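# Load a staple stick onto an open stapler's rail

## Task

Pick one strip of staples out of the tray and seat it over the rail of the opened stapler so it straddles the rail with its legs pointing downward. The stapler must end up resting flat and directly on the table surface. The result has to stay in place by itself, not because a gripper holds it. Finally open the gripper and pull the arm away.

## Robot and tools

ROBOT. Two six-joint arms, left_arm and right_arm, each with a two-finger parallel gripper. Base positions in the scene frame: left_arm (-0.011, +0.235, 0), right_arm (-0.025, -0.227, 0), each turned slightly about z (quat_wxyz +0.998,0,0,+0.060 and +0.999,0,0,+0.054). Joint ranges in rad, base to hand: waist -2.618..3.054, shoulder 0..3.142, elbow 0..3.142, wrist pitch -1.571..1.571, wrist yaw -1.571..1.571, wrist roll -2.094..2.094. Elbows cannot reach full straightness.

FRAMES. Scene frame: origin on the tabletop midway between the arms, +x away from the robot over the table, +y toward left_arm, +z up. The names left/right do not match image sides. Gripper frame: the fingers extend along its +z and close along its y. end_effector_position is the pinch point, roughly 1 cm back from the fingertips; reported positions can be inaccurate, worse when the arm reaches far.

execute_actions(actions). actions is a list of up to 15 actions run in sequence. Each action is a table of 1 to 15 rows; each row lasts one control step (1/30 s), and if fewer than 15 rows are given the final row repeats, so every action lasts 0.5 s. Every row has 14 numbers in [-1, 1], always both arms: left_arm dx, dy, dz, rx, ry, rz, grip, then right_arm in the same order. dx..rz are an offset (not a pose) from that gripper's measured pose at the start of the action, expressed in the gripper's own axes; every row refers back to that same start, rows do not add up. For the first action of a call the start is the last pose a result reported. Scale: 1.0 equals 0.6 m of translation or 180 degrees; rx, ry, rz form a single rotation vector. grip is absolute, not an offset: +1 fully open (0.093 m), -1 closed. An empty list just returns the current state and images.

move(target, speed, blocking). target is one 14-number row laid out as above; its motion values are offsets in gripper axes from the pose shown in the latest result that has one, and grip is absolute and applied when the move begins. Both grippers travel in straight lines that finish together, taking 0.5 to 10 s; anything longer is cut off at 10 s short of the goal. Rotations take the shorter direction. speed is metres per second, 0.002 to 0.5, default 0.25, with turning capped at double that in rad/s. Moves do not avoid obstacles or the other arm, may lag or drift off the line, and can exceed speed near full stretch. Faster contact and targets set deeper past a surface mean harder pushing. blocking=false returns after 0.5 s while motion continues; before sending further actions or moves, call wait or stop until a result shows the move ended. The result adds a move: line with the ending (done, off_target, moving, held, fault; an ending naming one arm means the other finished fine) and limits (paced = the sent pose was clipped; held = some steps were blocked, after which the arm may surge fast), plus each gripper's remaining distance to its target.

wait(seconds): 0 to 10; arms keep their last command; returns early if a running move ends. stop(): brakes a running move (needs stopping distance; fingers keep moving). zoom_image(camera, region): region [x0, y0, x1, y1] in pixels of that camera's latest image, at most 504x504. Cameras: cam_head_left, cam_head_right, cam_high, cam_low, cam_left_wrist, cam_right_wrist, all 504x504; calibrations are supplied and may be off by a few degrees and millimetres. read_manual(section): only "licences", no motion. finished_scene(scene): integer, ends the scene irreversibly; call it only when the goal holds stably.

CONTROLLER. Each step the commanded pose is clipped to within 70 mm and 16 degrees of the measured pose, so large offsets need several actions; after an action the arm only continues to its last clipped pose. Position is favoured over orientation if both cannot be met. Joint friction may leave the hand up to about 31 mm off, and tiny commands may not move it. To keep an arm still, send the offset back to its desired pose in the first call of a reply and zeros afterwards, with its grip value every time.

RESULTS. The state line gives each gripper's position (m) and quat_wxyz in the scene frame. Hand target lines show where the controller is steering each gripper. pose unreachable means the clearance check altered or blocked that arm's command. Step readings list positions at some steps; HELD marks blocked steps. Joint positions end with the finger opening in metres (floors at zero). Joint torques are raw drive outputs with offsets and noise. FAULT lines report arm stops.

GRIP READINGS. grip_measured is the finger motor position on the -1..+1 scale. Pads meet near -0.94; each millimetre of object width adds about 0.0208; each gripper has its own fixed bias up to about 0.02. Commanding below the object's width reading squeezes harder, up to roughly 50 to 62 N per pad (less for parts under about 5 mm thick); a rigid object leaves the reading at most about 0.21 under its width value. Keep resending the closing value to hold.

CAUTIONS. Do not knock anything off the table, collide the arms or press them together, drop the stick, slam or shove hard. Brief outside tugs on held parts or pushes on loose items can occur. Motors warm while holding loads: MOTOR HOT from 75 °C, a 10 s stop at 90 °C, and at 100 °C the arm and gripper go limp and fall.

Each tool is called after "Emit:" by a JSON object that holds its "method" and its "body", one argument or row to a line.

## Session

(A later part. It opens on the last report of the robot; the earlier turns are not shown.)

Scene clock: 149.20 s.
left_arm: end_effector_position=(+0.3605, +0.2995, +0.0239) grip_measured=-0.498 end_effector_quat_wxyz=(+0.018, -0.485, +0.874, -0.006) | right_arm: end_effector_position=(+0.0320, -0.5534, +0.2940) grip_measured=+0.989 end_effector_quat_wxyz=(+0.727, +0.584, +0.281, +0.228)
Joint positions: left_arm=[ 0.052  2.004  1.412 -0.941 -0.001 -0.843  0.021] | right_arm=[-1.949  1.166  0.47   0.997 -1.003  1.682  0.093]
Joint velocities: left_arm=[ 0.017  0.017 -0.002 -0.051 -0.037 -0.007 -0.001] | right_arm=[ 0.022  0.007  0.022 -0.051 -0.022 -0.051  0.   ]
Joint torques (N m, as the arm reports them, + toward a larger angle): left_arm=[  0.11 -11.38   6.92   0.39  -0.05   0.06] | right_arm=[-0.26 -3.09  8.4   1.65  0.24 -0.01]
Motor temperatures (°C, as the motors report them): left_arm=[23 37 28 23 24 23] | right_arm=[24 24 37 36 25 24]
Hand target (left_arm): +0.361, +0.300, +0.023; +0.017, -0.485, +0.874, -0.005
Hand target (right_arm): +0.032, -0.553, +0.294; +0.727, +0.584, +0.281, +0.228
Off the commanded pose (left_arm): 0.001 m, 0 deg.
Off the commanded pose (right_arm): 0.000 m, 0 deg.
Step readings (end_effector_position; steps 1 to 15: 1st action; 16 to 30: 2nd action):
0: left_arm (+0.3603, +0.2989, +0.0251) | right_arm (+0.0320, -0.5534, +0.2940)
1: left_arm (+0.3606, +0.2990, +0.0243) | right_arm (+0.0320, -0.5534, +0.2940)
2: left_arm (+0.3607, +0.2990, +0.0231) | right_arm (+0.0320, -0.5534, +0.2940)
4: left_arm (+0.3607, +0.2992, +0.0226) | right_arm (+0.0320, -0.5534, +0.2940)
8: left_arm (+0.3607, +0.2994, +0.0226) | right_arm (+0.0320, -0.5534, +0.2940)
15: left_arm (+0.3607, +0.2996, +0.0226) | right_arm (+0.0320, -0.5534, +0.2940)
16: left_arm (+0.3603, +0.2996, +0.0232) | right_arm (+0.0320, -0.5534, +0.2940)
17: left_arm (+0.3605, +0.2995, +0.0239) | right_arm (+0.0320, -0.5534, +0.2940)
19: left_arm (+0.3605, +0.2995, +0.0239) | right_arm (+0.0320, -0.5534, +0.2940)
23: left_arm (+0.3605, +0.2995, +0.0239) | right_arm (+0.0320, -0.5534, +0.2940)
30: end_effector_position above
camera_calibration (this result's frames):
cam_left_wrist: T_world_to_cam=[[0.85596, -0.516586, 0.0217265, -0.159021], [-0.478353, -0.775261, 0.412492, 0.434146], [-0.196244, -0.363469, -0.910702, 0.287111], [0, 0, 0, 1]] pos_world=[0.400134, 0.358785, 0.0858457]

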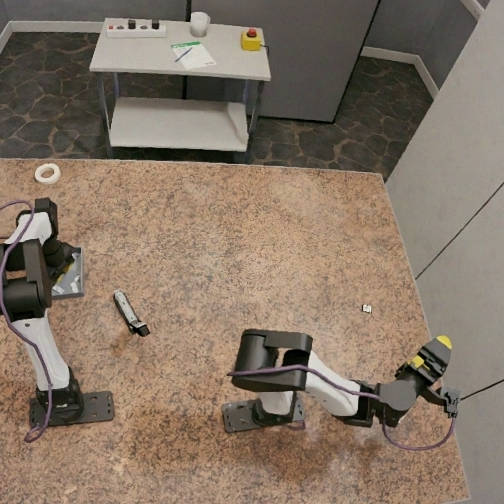

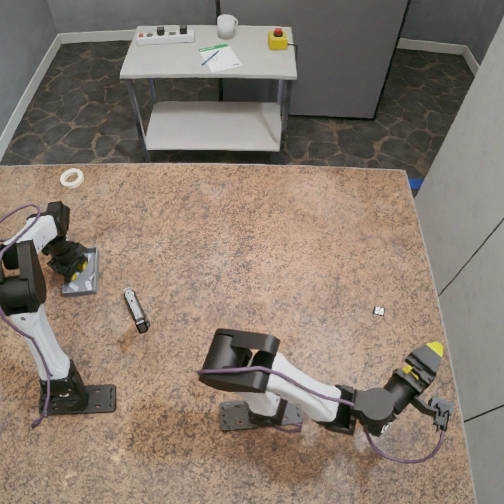

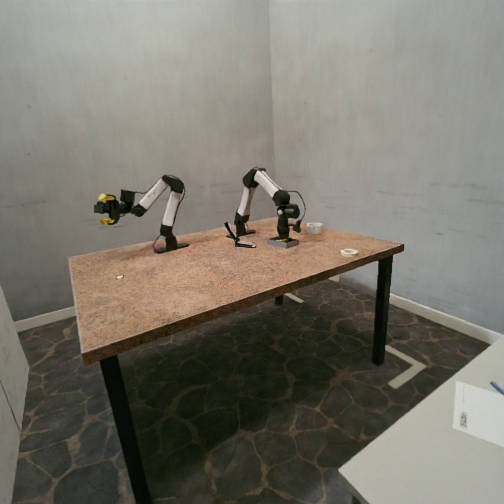

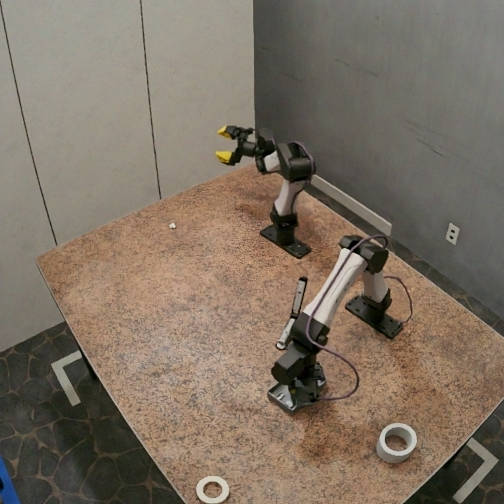

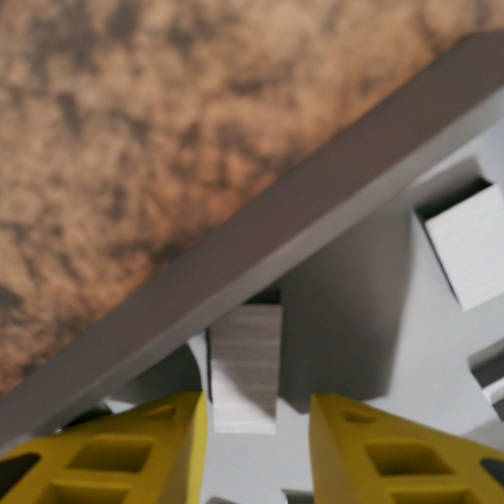

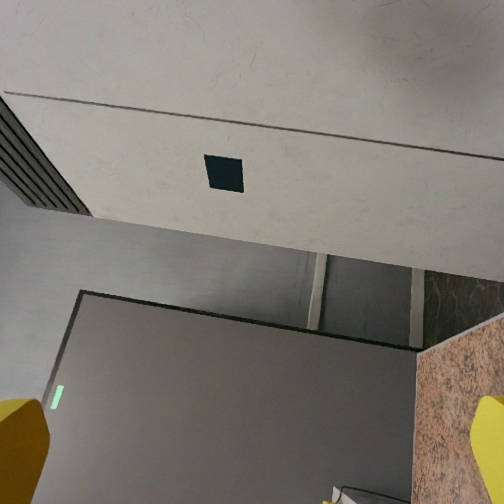

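Emit:
{"method": "execute_actions", "body": {
  "actions": [
    [[-0.025,0.008,-0.004,0,0,0,-0.55,0,0,0,0,0,0,1]],
    [[0,0,0,0,0,0,-0.55,0,0,0,0,0,0,1]]
  ]
}}

Scene clock: 163.30 s.
left_arm: end_effector_position=(+0.3625, +0.3113, +0.0262) grip_measured=-0.548 end_effector_quat_wxyz=(+0.020, -0.487, +0.873, -0.007) | right_arm: end_effector_position=(+0.0320, -0.5534, +0.2940) grip_measured=+0.989 end_effector_quat_wxyz=(+0.727, +0.584, +0.281, +0.228)
Joint positions: left_arm=[ 0.082  2.013  1.435 -0.951  0.001 -0.816  0.019] | right_arm=[-1.949  1.166  0.47   0.997 -1.003  1.682  0.093]
Joint velocities: left_arm=[ 0.017  0.007 -0.012 -0.007  0.007 -0.007  0.   ] | right_arm=[-0.032 -0.002 -0.027 -0.066  0.007 -0.007 -0.001]
Joint torques (N m, as the arm reports them, + toward a larger angle): left_arm=[  0.17 -12.02   6.93   0.38  -0.04   0.06] | right_arm=[-0.22 -3.11  8.26  1.66  0.24 -0.04]
Motor temperatures (°C, as the motors report them): left_arm=[23 38 28 22 24 23] | right_arm=[24 24 37 37 25 24]
Hand target (left_arm): +0.363, +0.311, +0.026; +0.020, -0.487, +0.873, -0.007
Hand target (right_arm): +0.032, -0.553, +0.294; +0.727, +0.584, +0.281, +0.228
Off the commanded pose (left_arm): 0.000 m, 0 deg.
Off the commanded pose (right_arm): 0.000 m, 0 deg.
Step readings (end_effector_position; steps 1 to 15: 1st action; 16 to 30: 2nd action):
0: left_arm (+0.3605, +0.2995, +0.0239) | right_arm (+0.0320, -0.5534, +0.2940)
1: left_arm (+0.3606, +0.3001, +0.0246) | right_arm (+0.0320, -0.5534, +0.2940)
2: left_arm (+0.3609, +0.3018, +0.0251) | right_arm (+0.0320, -0.5534, +0.2940)
4: left_arm (+0.3624, +0.3070, +0.0259) | right_arm (+0.0320, -0.5534, +0.2940)
8: left_arm (+0.3628, +0.3114, +0.0263) | right_arm (+0.0320, -0.5534, +0.2940)
15: left_arm (+0.3625, +0.3113, +0.0262) | right_arm (+0.0320, -0.5534, +0.2940)
16: left_arm (+0.3625, +0.3113, +0.0262) | right_arm (+0.0320, -0.5534, +0.2940)
17: left_arm (+0.3625, +0.3113, +0.0262) | right_arm (+0.0320, -0.5534, +0.2940)
19: left_arm (+0.3625, +0.3113, +0.0262) | right_arm (+0.0320, -0.5534, +0.2940)
23: left_arm (+0.3625, +0.3113, +0.0262) | right_arm (+0.0320, -0.5534, +0.2940)
30: end_effector_position above
camera_calibration (this result's frames):
cam_left_wrist: T_world_to_cam=[[0.857618, -0.513686, 0.0248401, -0.156296], [-0.477181, -0.7768, 0.41095, 0.443448], [-0.191803, -0.364291, -0.91132, 0.292537], [0, 0, 0, 1]] pos_world=[0.401757, 0.370751, 0.0882422]

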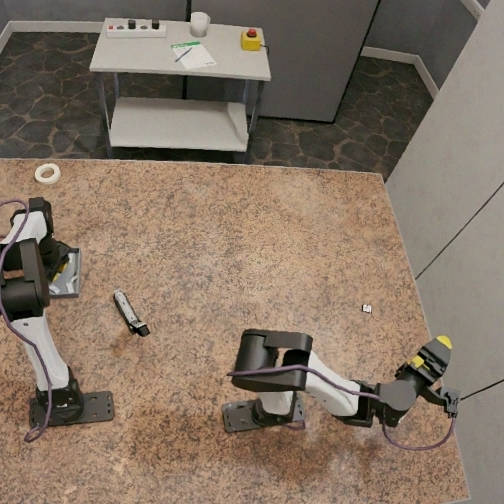

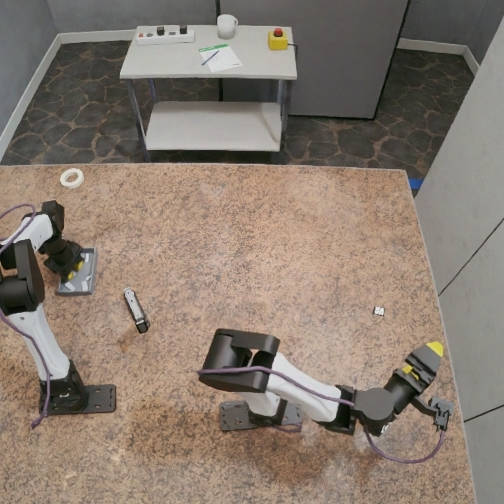

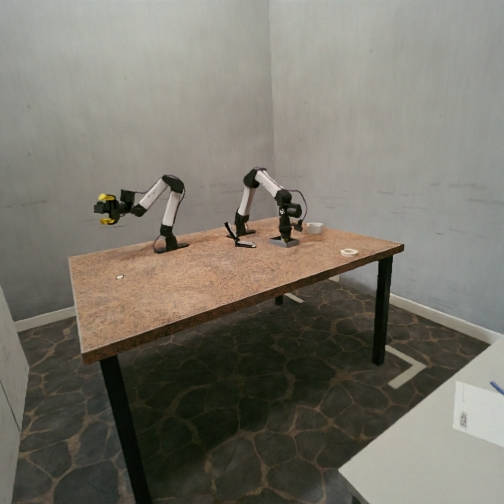

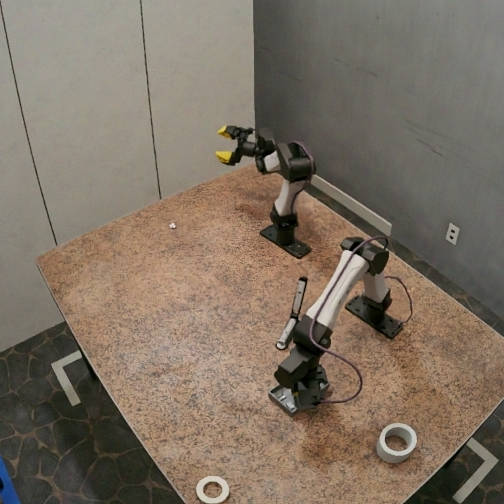

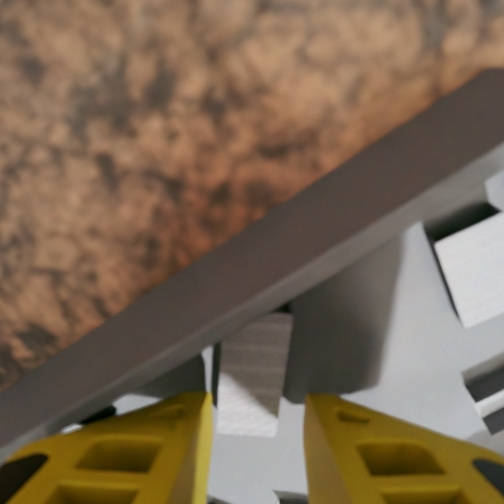

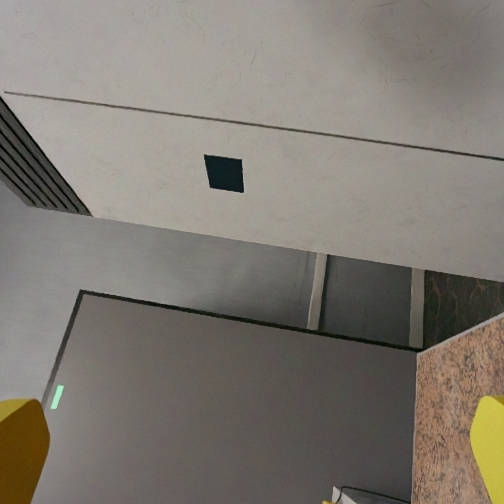

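Emit:
{"method": "execute_actions", "body": {
  "actions": [
    [[0,-0.004,0.004,0,0,0,-0.66,0,0,0,0,0,0,1]],
    [[0,0,0,0,0,0,-0.82,0,0,0,0,0,0,1]],
    [[0,0,0,0,0,0,-0.82,0,0,0,0,0,0,1]],
    [[0,0,-0.06,0,0,0,-0.82,0,0,0,0,0,0,1]],
    [[0,0,-0.06,0,0,0,-0.82,0,0,0,0,0,0,1]]
  ]
}}

Scene clock: 174.40 s.
left_arm: end_effector_position=(+0.3591, +0.3109, +0.0907) grip_measured=-0.818 end_effector_quat_wxyz=(+0.018, -0.487, +0.873, -0.005) | right_arm: end_effector_position=(+0.0320, -0.5534, +0.2940) grip_measured=+0.989 end_effector_quat_wxyz=(+0.727, +0.584, +0.281, +0.228)
Joint positions: left_arm=[ 0.082  1.949  1.605 -1.19  -0.001 -0.816  0.006] | right_arm=[-1.949  1.166  0.47   0.997 -1.003  1.682  0.093]
Joint velocities: left_arm=[ 0.002  0.007  0.017  0.007 -0.037 -0.037  0.001] | right_arm=[ 0.007  0.022  0.017 -0.007 -0.066  0.139 -0.001]
Joint torques (N m, as the arm reports them, + toward a larger angle): left_arm=[  0.09 -11.95   8.38   0.31  -0.05   0.04] | right_arm=[-0.28 -3.04  8.3   1.65  0.24 -0.03]
Motor temperatures (°C, as the motors report them): left_arm=[23 39 29 22 24 23] | right_arm=[24 24 38 37 25 24]
Hand target (left_arm): +0.359, +0.311, +0.095; +0.019, -0.487, +0.873, -0.006
Hand target (right_arm): +0.032, -0.553, +0.294; +0.727, +0.584, +0.281, +0.228
Off the commanded pose (left_arm): 0.004 m, 0 deg.
Off the commanded pose (right_arm): 0.000 m, 0 deg.
Step readings (end_effector_position; steps 1 to 15: 1st action; 16 to 30: 2nd action; 31 to 45: 3rd action; 46 to 60: 4th action; 61 to 75: 5th action):
0: left_arm (+0.3625, +0.3113, +0.0262) | right_arm (+0.0320, -0.5534, +0.2940)
1: left_arm (+0.3625, +0.3113, +0.0262) | right_arm (+0.0320, -0.5534, +0.2940)
2: left_arm (+0.3625, +0.3113, +0.0262) | right_arm (+0.0320, -0.5534, +0.2940)
4: left_arm (+0.3625, +0.3113, +0.0262) | right_arm (+0.0320, -0.5534, +0.2940)
8: left_arm (+0.3625, +0.3113, +0.0262) | right_arm (+0.0320, -0.5534, +0.2940)
15: left_arm (+0.3625, +0.3113, +0.0262) | right_arm (+0.0320, -0.5534, +0.2940)
16: left_arm (+0.3624, +0.3113, +0.0262) | right_arm (+0.0320, -0.5534, +0.2940)
17: left_arm (+0.3618, +0.3115, +0.0267) | right_arm (+0.0320, -0.5534, +0.2940)
19: left_arm (+0.3620, +0.3115, +0.0268) | right_arm (+0.0320, -0.5534, +0.2940)
23: left_arm (+0.3620, +0.3115, +0.0268) | right_arm (+0.0320, -0.5534, +0.2940)
30: left_arm (+0.3620, +0.3115, +0.0268) | right_arm (+0.0320, -0.5534, +0.2940)
31: left_arm (+0.3620, +0.3115, +0.0268) | right_arm (+0.0320, -0.5534, +0.2940)
32: left_arm (+0.3620, +0.3115, +0.0268) | right_arm (+0.0320, -0.5534, +0.2940)
34: left_arm (+0.3620, +0.3115, +0.0268) | right_arm (+0.0320, -0.5534, +0.2940)
38: left_arm (+0.3620, +0.3115, +0.0268) | right_arm (+0.0320, -0.5534, +0.2940)
45: left_arm (+0.3620, +0.3115, +0.0268) | right_arm (+0.0320, -0.5534, +0.2940)
46: left_arm (+0.3612, +0.3113, +0.0294) | right_arm (+0.0320, -0.5534, +0.2940)
47: left_arm (+0.3601, +0.3111, +0.0333) | right_arm (+0.0320, -0.5534, +0.2940)
49: left_arm (+0.3621, +0.3115, +0.0446) | right_arm (+0.0320, -0.5534, +0.2940)
53: left_arm (+0.3653, +0.3122, +0.0585) | right_arm (+0.0320, -0.5534, +0.2940)
60: left_arm (+0.3602, +0.3111, +0.0586) | right_arm (+0.0320, -0.5534, +0.2940)
61: left_arm (+0.3594, +0.3110, +0.0618) | right_arm (+0.0320, -0.5534, +0.2940)
62: left_arm (+0.3587, +0.3108, +0.0660) | right_arm (+0.0320, -0.5534, +0.2940)
64: left_arm (+0.3623, +0.3116, +0.0784) | right_arm (+0.0320, -0.5534, +0.2940)
68: left_arm (+0.3648, +0.3121, +0.0908) | right_arm (+0.0320, -0.5534, +0.2940)
75: end_effector_position above
camera_calibration (this result's frames):
cam_left_wrist: T_world_to_cam=[[0.857734, -0.513653, 0.0212785, -0.15489], [-0.475625, -0.777161, 0.41207, 0.414379], [-0.195124, -0.363567, -0.910904, 0.351465], [0, 0, 0, 1]] pos_world=[0.398523, 0.370261, 0.152693]

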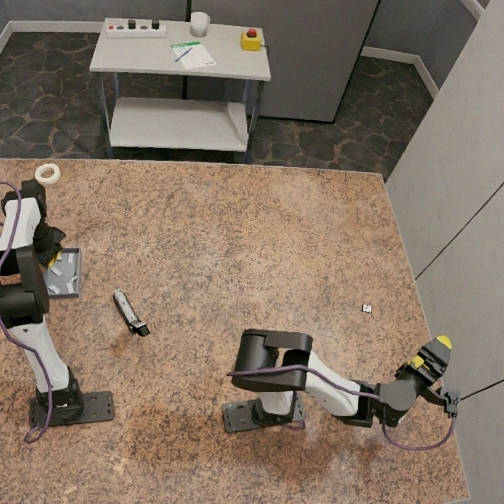

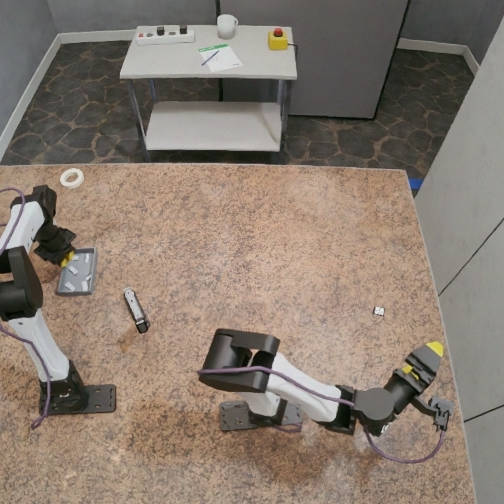

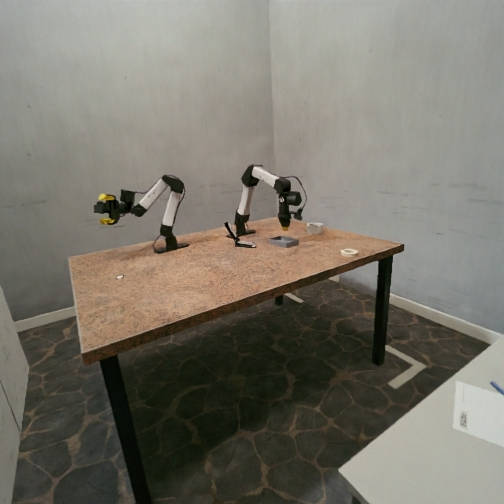

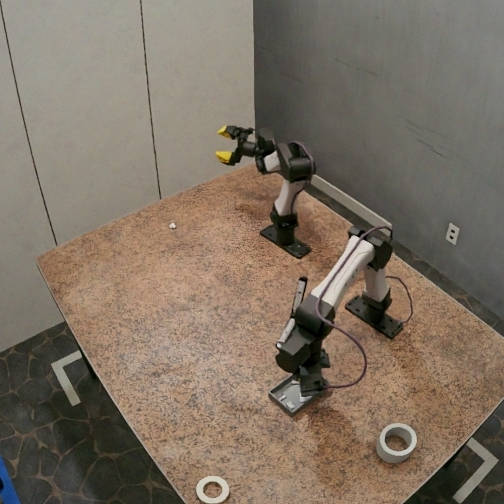

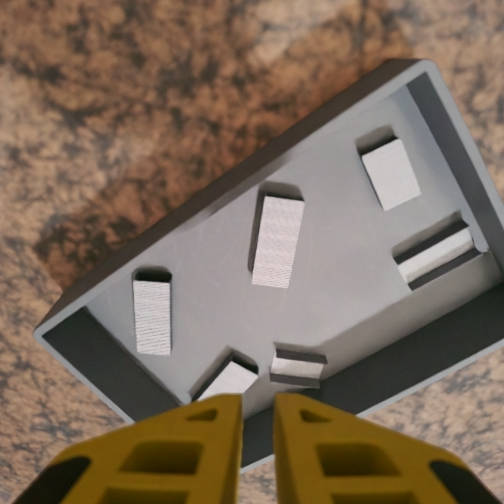

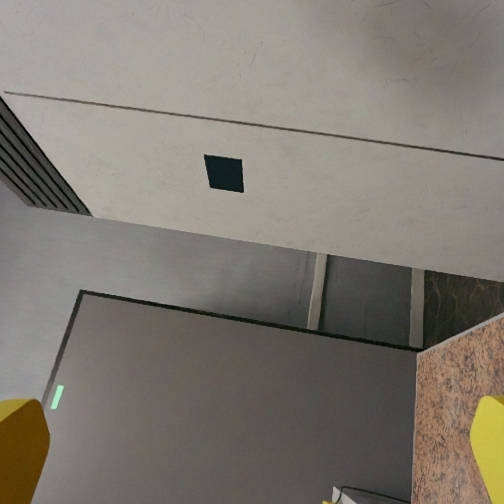

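Emit:
{"method": "move", "body": {
  "target": [-0.005,-0.015,0.085,0,0,0.039,-0.52,0,0,0,0,0,0,1],
  "speed": 0.1
}}

Scene clock: 187.20 s.
left_arm: end_effector_position=(+0.3705, +0.3132, +0.0448) grip_measured=-0.522 end_effector_quat_wxyz=(+0.021, -0.442, +0.897, -0.005) | right_arm: end_effector_position=(+0.0320, -0.5534, +0.2940) grip_measured=+0.989 end_effector_quat_wxyz=(+0.727, +0.584, +0.281, +0.228)
Joint positions: left_arm=[ 0.082  2.02   1.522 -1.029 -0.001 -0.714  0.02 ] | right_arm=[-1.949  1.166  0.47   0.997 -1.003  1.682  0.093]
Joint velocities: left_arm=[-0.002 -0.007 -0.012  0.022 -0.007 -0.022 -0.   ] | right_arm=[-0.007 -0.002 -0.012  0.007 -0.051  0.037 -0.   ]
Joint torques (N m, as the arm reports them, + toward a larger angle): left_arm=[ -0.62 -11.75   5.92   0.49  -0.05   0.11] | right_arm=[-0.31 -2.99  8.29  1.65  0.27 -0.02]
Motor temperatures (°C, as the motors report them): left_arm=[23 40 30 22 24 23] | right_arm=[24 24 38 38 25 24]
Hand target (left_arm): +0.370, +0.309, +0.040; +0.018, -0.432, +0.901, -0.004
Hand target (right_arm): +0.032, -0.553, +0.294; +0.727, +0.584, +0.281, +0.228
Off the commanded pose (left_arm): 0.006 m, 1 deg.
Off the commanded pose (right_arm): 0.000 m, 0 deg.
move: done
camera_calibration (this result's frames):
cam_left_wrist: T_world_to_cam=[[0.801004, -0.598244, 0.0222863, -0.115024], [-0.554146, -0.726846, 0.40573, 0.454133], [-0.226527, -0.337341, -0.913721, 0.316265], [0, 0, 0, 1]] pos_world=[0.415433, 0.367961, 0.107286]

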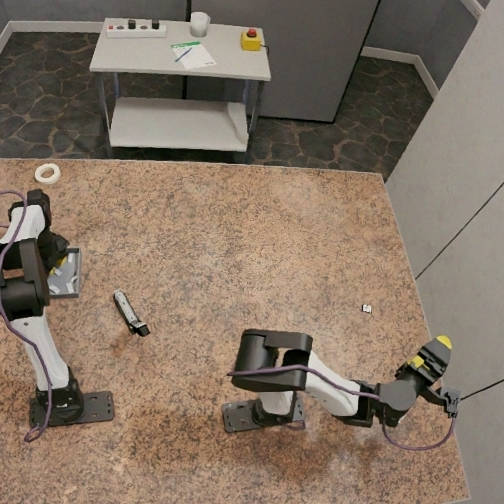

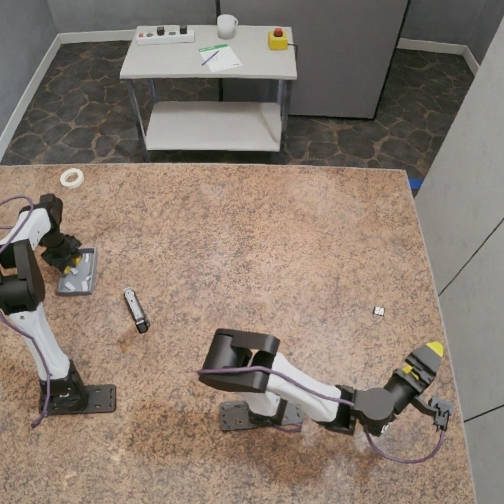

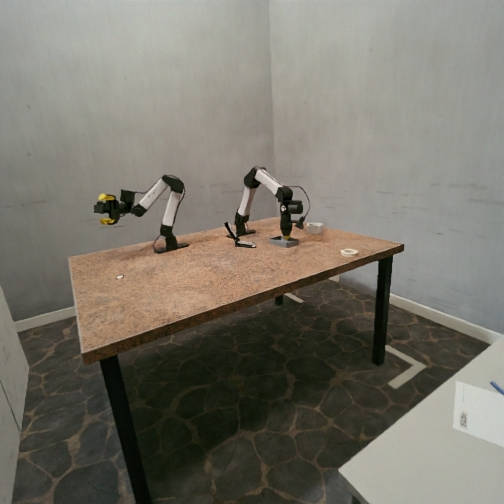

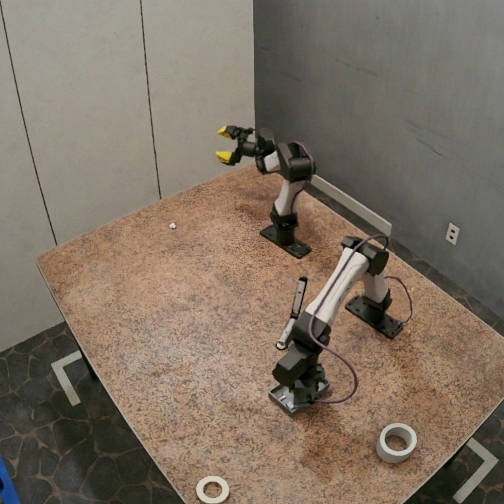

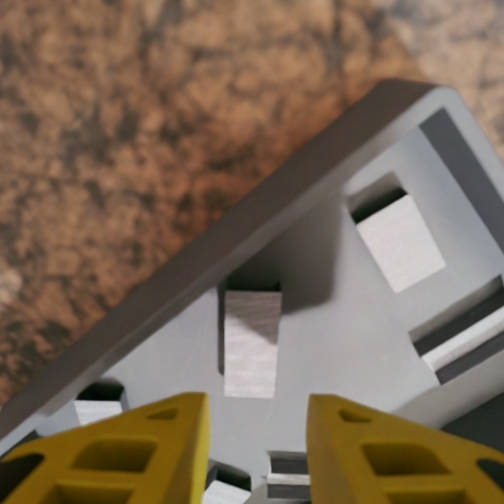

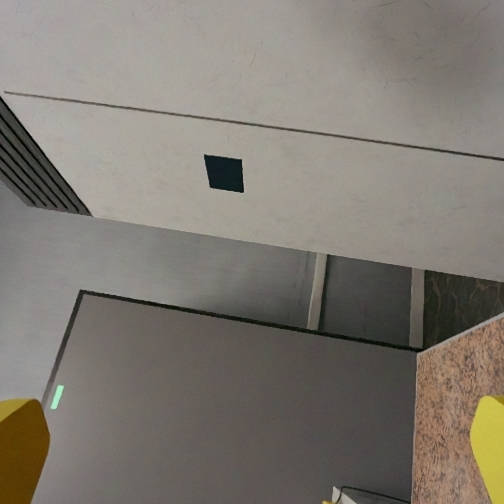

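Emit:
{"method": "execute_actions", "body": {
  "actions": [
    [[0.016,0.008,0.015,0,0,0,-0.52,0,0,0,0,0,0,1]],
    [[0,0,0.035,0,0,0,-0.52,0,0,0,0,0,0,1]],
    [[0,0,0.025,0,0,0,-0.52,0,0,0,0,0,0,1]]
  ]
}}

Scene clock: 198.63 s.
left_arm: end_effector_position=(+0.3634, +0.3113, +0.0248) grip_measured=-0.522 end_effector_quat_wxyz=(+0.022, -0.441, +0.897, -0.007) | right_arm: end_effector_position=(+0.0320, -0.5534, +0.2940) grip_measured=+0.989 end_effector_quat_wxyz=(+0.727, +0.584, +0.281, +0.228)
Joint positions: left_arm=[ 0.082  2.013  1.429 -0.939  0.002 -0.713  0.02 ] | right_arm=[-1.949  1.166  0.47   0.997 -1.003  1.682  0.093]
Joint velocities: left_arm=[ 0.007 -0.012 -0.017 -0.051 -0.007  0.007 -0.001] | right_arm=[ 0.017 -0.002  0.007 -0.022  0.022 -0.007  0.   ]
Joint torques (N m, as the arm reports them, + toward a larger angle): left_arm=[ 0.23 -9.91  4.41  0.85 -0.02  0.07] | right_arm=[-0.39 -3.17  8.43  1.63  0.23 -0.04]
Motor temperatures (°C, as the motors report them): left_arm=[23 41 30 22 24 23] | right_arm=[24 24 38 38 25 24]
Hand target (left_arm): +0.363, +0.311, +0.011; +0.021, -0.441, +0.897, -0.007
Hand target (right_arm): +0.032, -0.553, +0.294; +0.727, +0.584, +0.281, +0.228
Off the commanded pose (left_arm): 0.014 m, 0 deg.
Off the commanded pose (right_arm): 0.000 m, 0 deg.
Step readings (end_effector_position; steps 1 to 15: 1st action; 16 to 30: 2nd action; 31 to 45: 3rd action):
0: left_arm (+0.3708, +0.3133, +0.0448) | right_arm (+0.0320, -0.5534, +0.2940)
1: left_arm (+0.3706, +0.3132, +0.0436) | right_arm (+0.0320, -0.5534, +0.2940)
2: left_arm (+0.3682, +0.3128, +0.0416) | right_arm (+0.0320, -0.5534, +0.2940)
4: left_arm (+0.3614, +0.3114, +0.0366) | right_arm (+0.0320, -0.5534, +0.2940)
8: left_arm (+0.3577, +0.3106, +0.0332) | right_arm (+0.0320, -0.5534, +0.2940)
15: left_arm (+0.3601, +0.3111, +0.0333) | right_arm (+0.0320, -0.5534, +0.2940)
16: left_arm (+0.3607, +0.3112, +0.0319) | right_arm (+0.0320, -0.5534, +0.2940)
17: left_arm (+0.3612, +0.3113, +0.0297) | right_arm (+0.0320, -0.5534, +0.2940)
19: left_arm (+0.3607, +0.3111, +0.0256) | right_arm (+0.0320, -0.5534, +0.2940)
23: left_arm (+0.3624, +0.3111, +0.0259) | right_arm (+0.0320, -0.5534, +0.2940)
30: left_arm (+0.3633, +0.3112, +0.0254) | right_arm (+0.0320, -0.5534, +0.2940)
31: left_arm (+0.3635, +0.3112, +0.0250) | right_arm (+0.0320, -0.5534, +0.2940)
32: left_arm (+0.3633, +0.3113, +0.0247) | right_arm (+0.0320, -0.5534, +0.2940)
34: left_arm (+0.3634, +0.3113, +0.0248) | right_arm (+0.0320, -0.5534, +0.2940)
38: left_arm (+0.3634, +0.3113, +0.0248) | right_arm (+0.0320, -0.5534, +0.2940)
45: end_effector_position above
camera_calibration (this result's frames):
cam_left_wrist: T_world_to_cam=[[0.800162, -0.599208, 0.0262687, -0.10956], [-0.556489, -0.725352, 0.405197, 0.457398], [-0.223743, -0.338841, -0.913852, 0.29514], [0, 0, 0, 1]] pos_world=[0.408238, 0.366131, 0.0872558]

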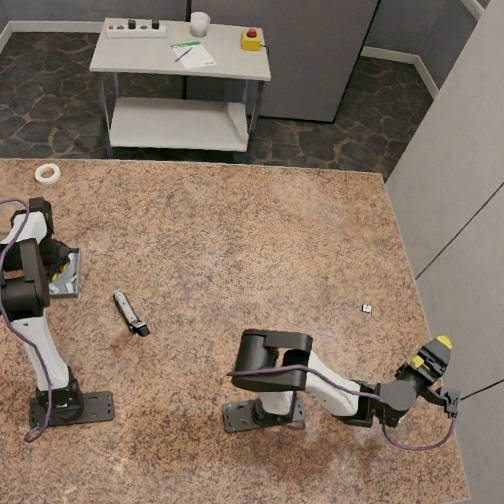

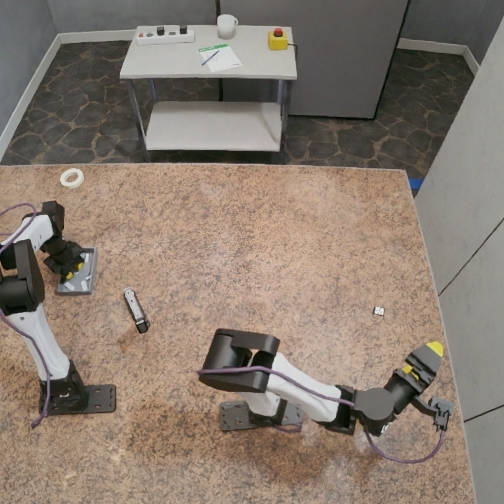

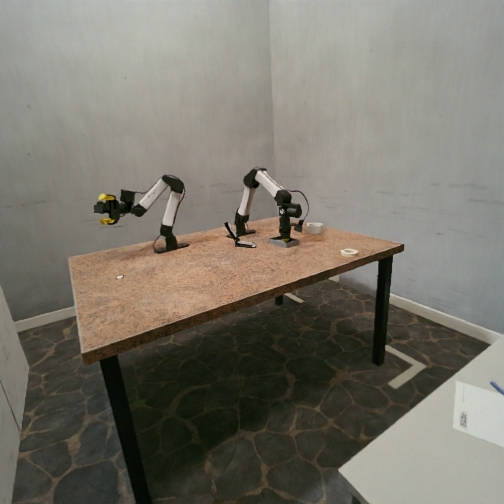

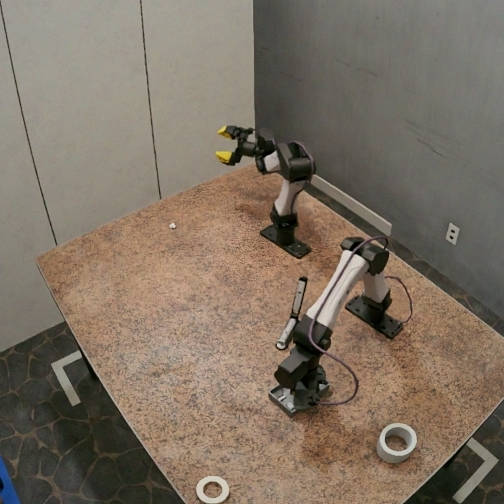

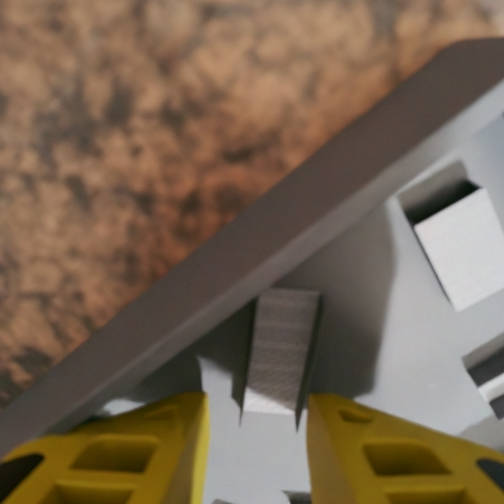

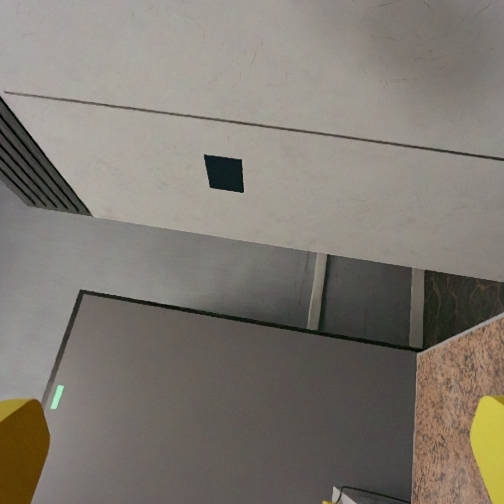

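Emit:
{"method": "execute_actions", "body": {
  "actions": [
    [[0,0,-0.03,0,0,0,-0.52,0,0,0,0,0,0,1]],
    [[-0.02,-0.014,0,0,0,0.03,-0.52,0,0,0,0,0,0,1]],
    [[0,0,0.03,0,0,0,-0.52,0,0,0,0,0,0,1]]
  ]
}}

Scene clock: 212.10 s.
left_arm: end_effector_position=(+0.3715, +0.3131, +0.0267) grip_measured=-0.522 end_effector_quat_wxyz=(+0.017, -0.403, +0.915, -0.004) | right_arm: end_effector_position=(+0.0320, -0.5534, +0.2940) grip_measured=+0.989 end_effector_quat_wxyz=(+0.727, +0.584, +0.281, +0.228)
Joint positions: left_arm=[ 0.082  2.051  1.493 -0.978  0.001 -0.628  0.02 ] | right_arm=[-1.949  1.166  0.47   0.997 -1.003  1.682  0.093]
Joint velocities: left_arm=[-0.007  0.027 -0.012 -0.051  0.007  0.081 -0.001] | right_arm=[ 0.012  0.007  0.002 -0.022  0.007  0.037 -0.001]
Joint torques (N m, as the arm reports them, + toward a larger angle): left_arm=[  0.15 -10.86   5.08   0.66  -0.03   0.04] | right_arm=[-0.24 -3.04  8.34  1.64  0.26 -0.03]
Motor temperatures (°C, as the motors report them): left_arm=[23 40 29 23 24 23] | right_arm=[24 24 39 39 25 24]
Hand target (left_arm): +0.371, +0.313, +0.016; +0.014, -0.403, +0.915, -0.004
Hand target (right_arm): +0.032, -0.553, +0.294; +0.727, +0.584, +0.281, +0.228
Off the commanded pose (left_arm): 0.011 m, 0 deg.
Off the commanded pose (right_arm): 0.000 m, 0 deg.
Step readings (end_effector_position; steps 1 to 15: 1st action; 16 to 30: 2nd action; 31 to 45: 3rd action):
0: left_arm (+0.3634, +0.3113, +0.0248) | right_arm (+0.0320, -0.5534, +0.2940)
1: left_arm (+0.3628, +0.3112, +0.0264) | right_arm (+0.0320, -0.5534, +0.2940)
2: left_arm (+0.3625, +0.3112, +0.0283) | right_arm (+0.0320, -0.5534, +0.2940)
4: left_arm (+0.3625, +0.3111, +0.0318) | right_arm (+0.0320, -0.5534, +0.2940)
8: left_arm (+0.3614, +0.3109, +0.0344) | right_arm (+0.0320, -0.5534, +0.2940)
15: left_arm (+0.3591, +0.3104, +0.0343) | right_arm (+0.0320, -0.5534, +0.2940)
16: left_arm (+0.3595, +0.3105, +0.0345) | right_arm (+0.0320, -0.5534, +0.2940)
17: left_arm (+0.3624, +0.3111, +0.0347) | right_arm (+0.0320, -0.5534, +0.2940)
19: left_arm (+0.3687, +0.3124, +0.0344) | right_arm (+0.0320, -0.5534, +0.2940)
23: left_arm (+0.3707, +0.3128, +0.0332) | right_arm (+0.0320, -0.5534, +0.2940)
30: left_arm (+0.3705, +0.3128, +0.0335) | right_arm (+0.0320, -0.5534, +0.2940)
31: left_arm (+0.3709, +0.3128, +0.0323) | right_arm (+0.0320, -0.5534, +0.2940)
32: left_arm (+0.3715, +0.3130, +0.0307) | right_arm (+0.0320, -0.5534, +0.2940)
34: left_arm (+0.3710, +0.3129, +0.0267) | right_arm (+0.0320, -0.5534, +0.2940)
38: left_arm (+0.3715, +0.3131, +0.0267) | right_arm (+0.0320, -0.5534, +0.2940)
45: end_effector_position above
camera_calibration (this result's frames):
cam_left_wrist: T_world_to_cam=[[0.746926, -0.664719, 0.0158457, -0.0744501], [-0.610956, -0.67672, 0.410831, 0.467259], [-0.262364, -0.316542, -0.911574, 0.306645], [0, 0, 0, 1]] pos_world=[0.421536, 0.363781, 0.0887442]

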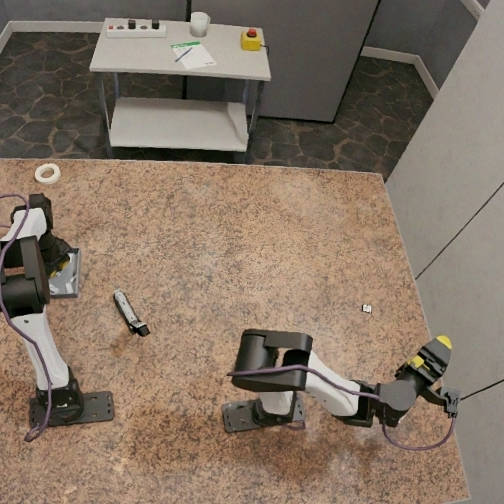

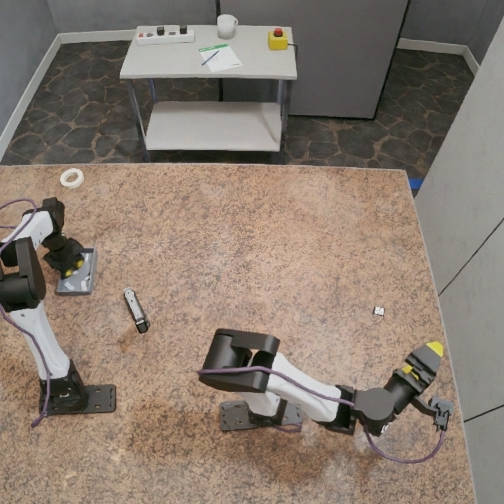

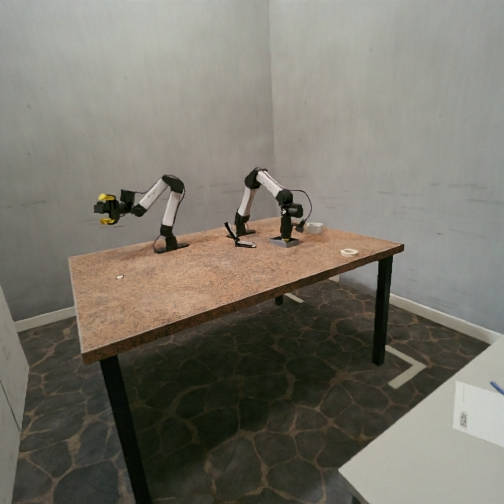

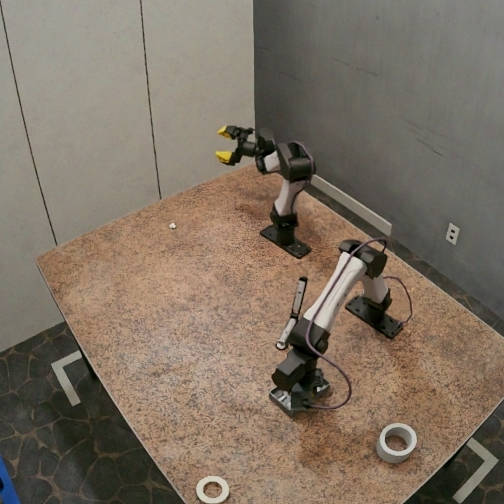

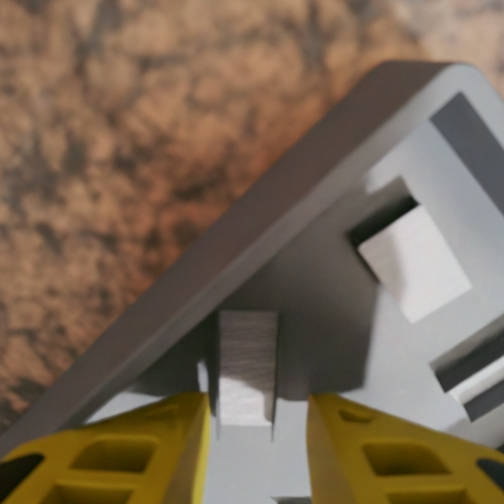

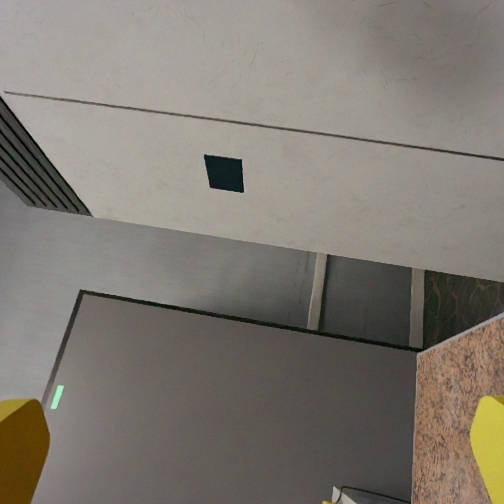

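Emit:
{"method": "execute_actions", "body": {
  "actions": [
    [[-0.008,0,0.04,0,0,0,-0.52,0,0,0,0,0,0,1]],
    [[0,0,0,0,0,0,-0.52,0,0,0,0,0,0,1]]
  ]
}}

Scene clock: 219.00 s.
left_arm: end_effector_position=(+0.3733, +0.3145, +0.0269) grip_measured=-0.522 end_effector_quat_wxyz=(+0.022, -0.403, +0.915, -0.002) | right_arm: end_effector_position=(+0.0320, -0.5534, +0.2940) grip_measured=+0.989 end_effector_quat_wxyz=(+0.727, +0.584, +0.281, +0.228)
Joint positions: left_arm=[ 0.082  2.05   1.493 -0.97  -0.005 -0.628  0.02 ] | right_arm=[-1.949  1.166  0.47   0.997 -1.003  1.682  0.093]
Joint velocities: left_arm=[-0.007  0.012  0.007  0.022 -0.066  0.007 -0.001] | right_arm=[-0.007 -0.017 -0.017 -0.007 -0.022 -0.095  0.001]
Joint torques (N m, as the arm reports them, + toward a larger angle): left_arm=[  0.16 -12.14   7.01   0.43  -0.04   0.07] | right_arm=[-0.33 -3.05  8.48  1.64  0.24 -0.03]
Motor temperatures (°C, as the motors report them): left_arm=[23 40 29 23 24 23] | right_arm=[24 24 39 39 25 24]
Hand target (left_arm): +0.374, +0.315, +0.026; +0.022, -0.403, +0.915, -0.002
Hand target (right_arm): +0.032, -0.553, +0.294; +0.727, +0.584, +0.281, +0.228
Off the commanded pose (left_arm): 0.001 m, 0 deg.
Off the commanded pose (right_arm): 0.000 m, 0 deg.
Step readings (end_effector_position; steps 1 to 15: 1st action; 16 to 30: 2nd action):
0: left_arm (+0.3715, +0.3131, +0.0267) | right_arm (+0.0320, -0.5534, +0.2940)
1: left_arm (+0.3719, +0.3133, +0.0263) | right_arm (+0.0320, -0.5534, +0.2940)
2: left_arm (+0.3723, +0.3136, +0.0259) | right_arm (+0.0320, -0.5534, +0.2940)
4: left_arm (+0.3727, +0.3139, +0.0259) | right_arm (+0.0320, -0.5534, +0.2940)
8: left_arm (+0.3732, +0.3142, +0.0259) | right_arm (+0.0320, -0.5534, +0.2940)
15: left_arm (+0.3736, +0.3146, +0.0260) | right_arm (+0.0320, -0.5534, +0.2940)
16: left_arm (+0.3732, +0.3146, +0.0265) | right_arm (+0.0320, -0.5534, +0.2940)
17: left_arm (+0.3733, +0.3145, +0.0269) | right_arm (+0.0320, -0.5534, +0.2940)
19: left_arm (+0.3733, +0.3145, +0.0269) | right_arm (+0.0320, -0.5534, +0.2940)
23: left_arm (+0.3733, +0.3145, +0.0269) | right_arm (+0.0320, -0.5534, +0.2940)
30: end_effector_position above
camera_calibration (this result's frames):
cam_left_wrist: T_world_to_cam=[[0.746968, -0.664662, 0.0162194, -0.0749122], [-0.613787, -0.680006, 0.40107, 0.471592], [-0.255547, -0.309542, -0.915904, 0.303145], [0, 0, 0, 1]] pos_world=[0.422882, 0.364731, 0.0897255]

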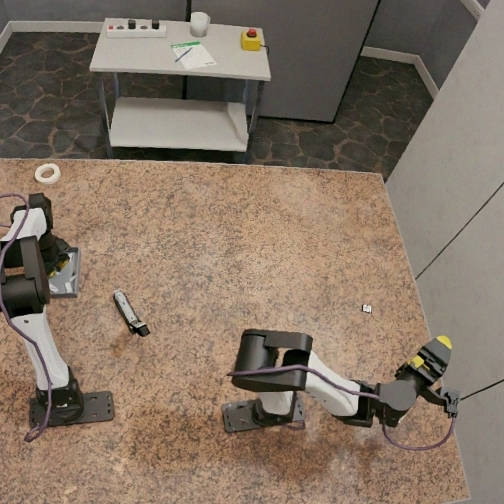

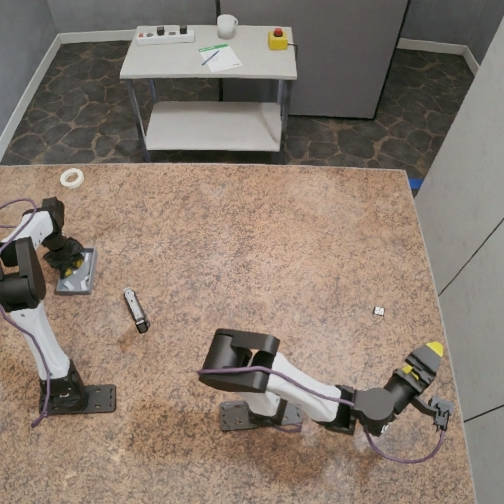

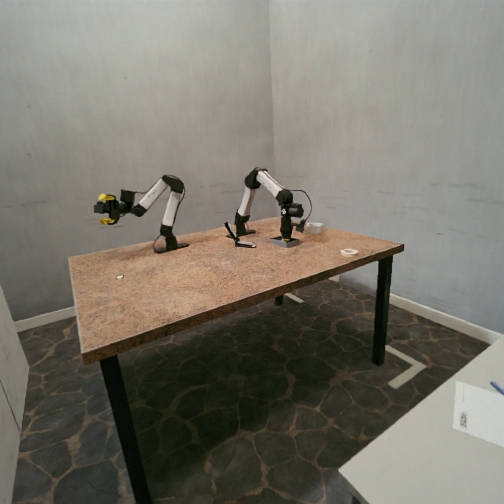

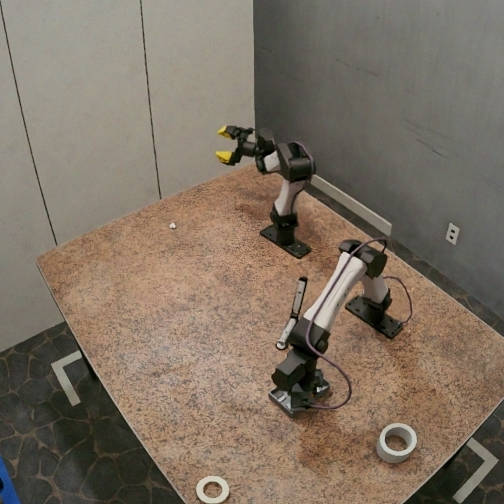

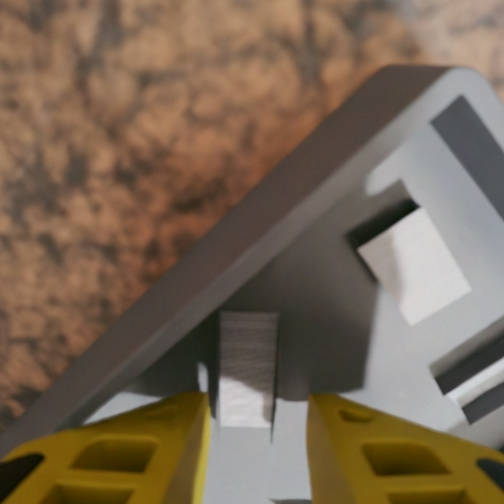

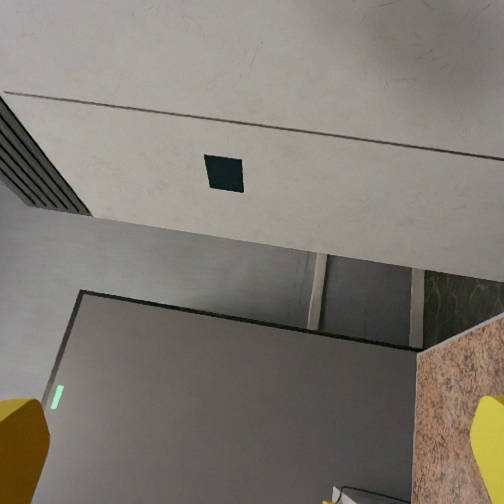

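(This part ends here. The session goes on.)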